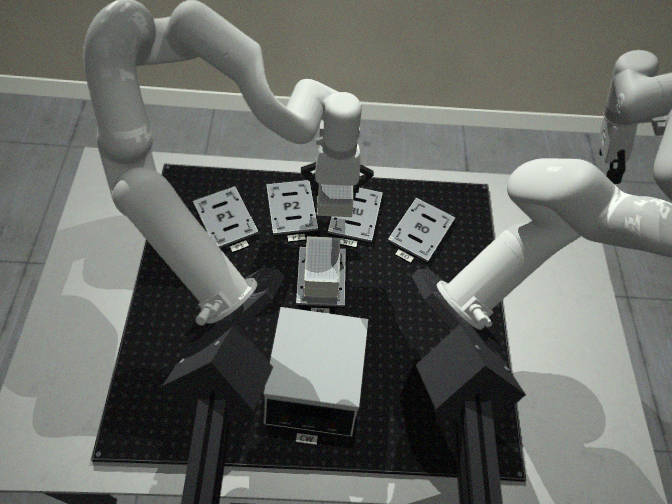

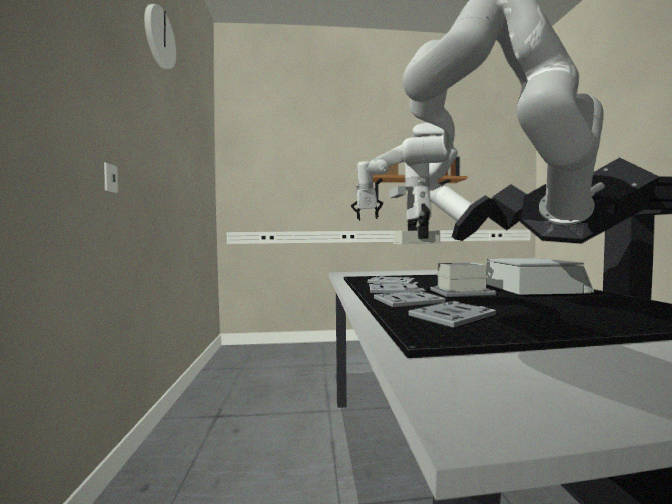

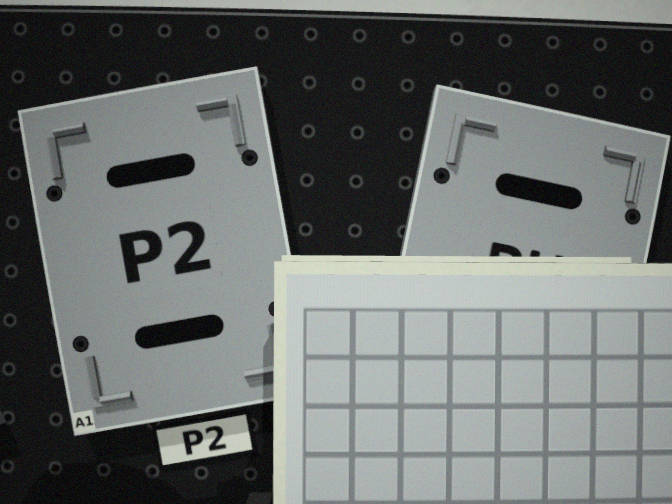

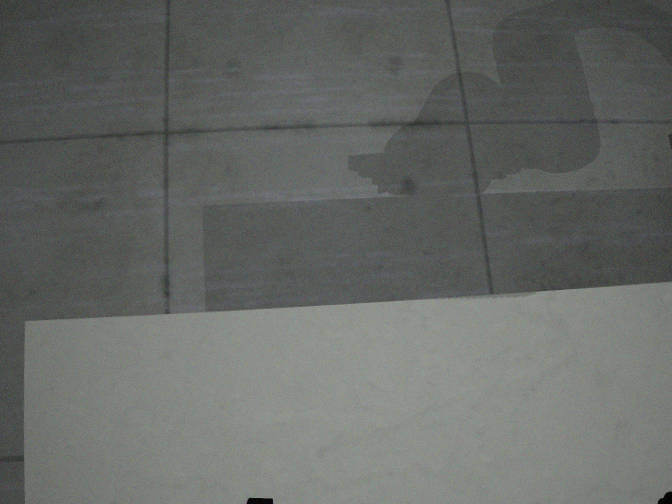

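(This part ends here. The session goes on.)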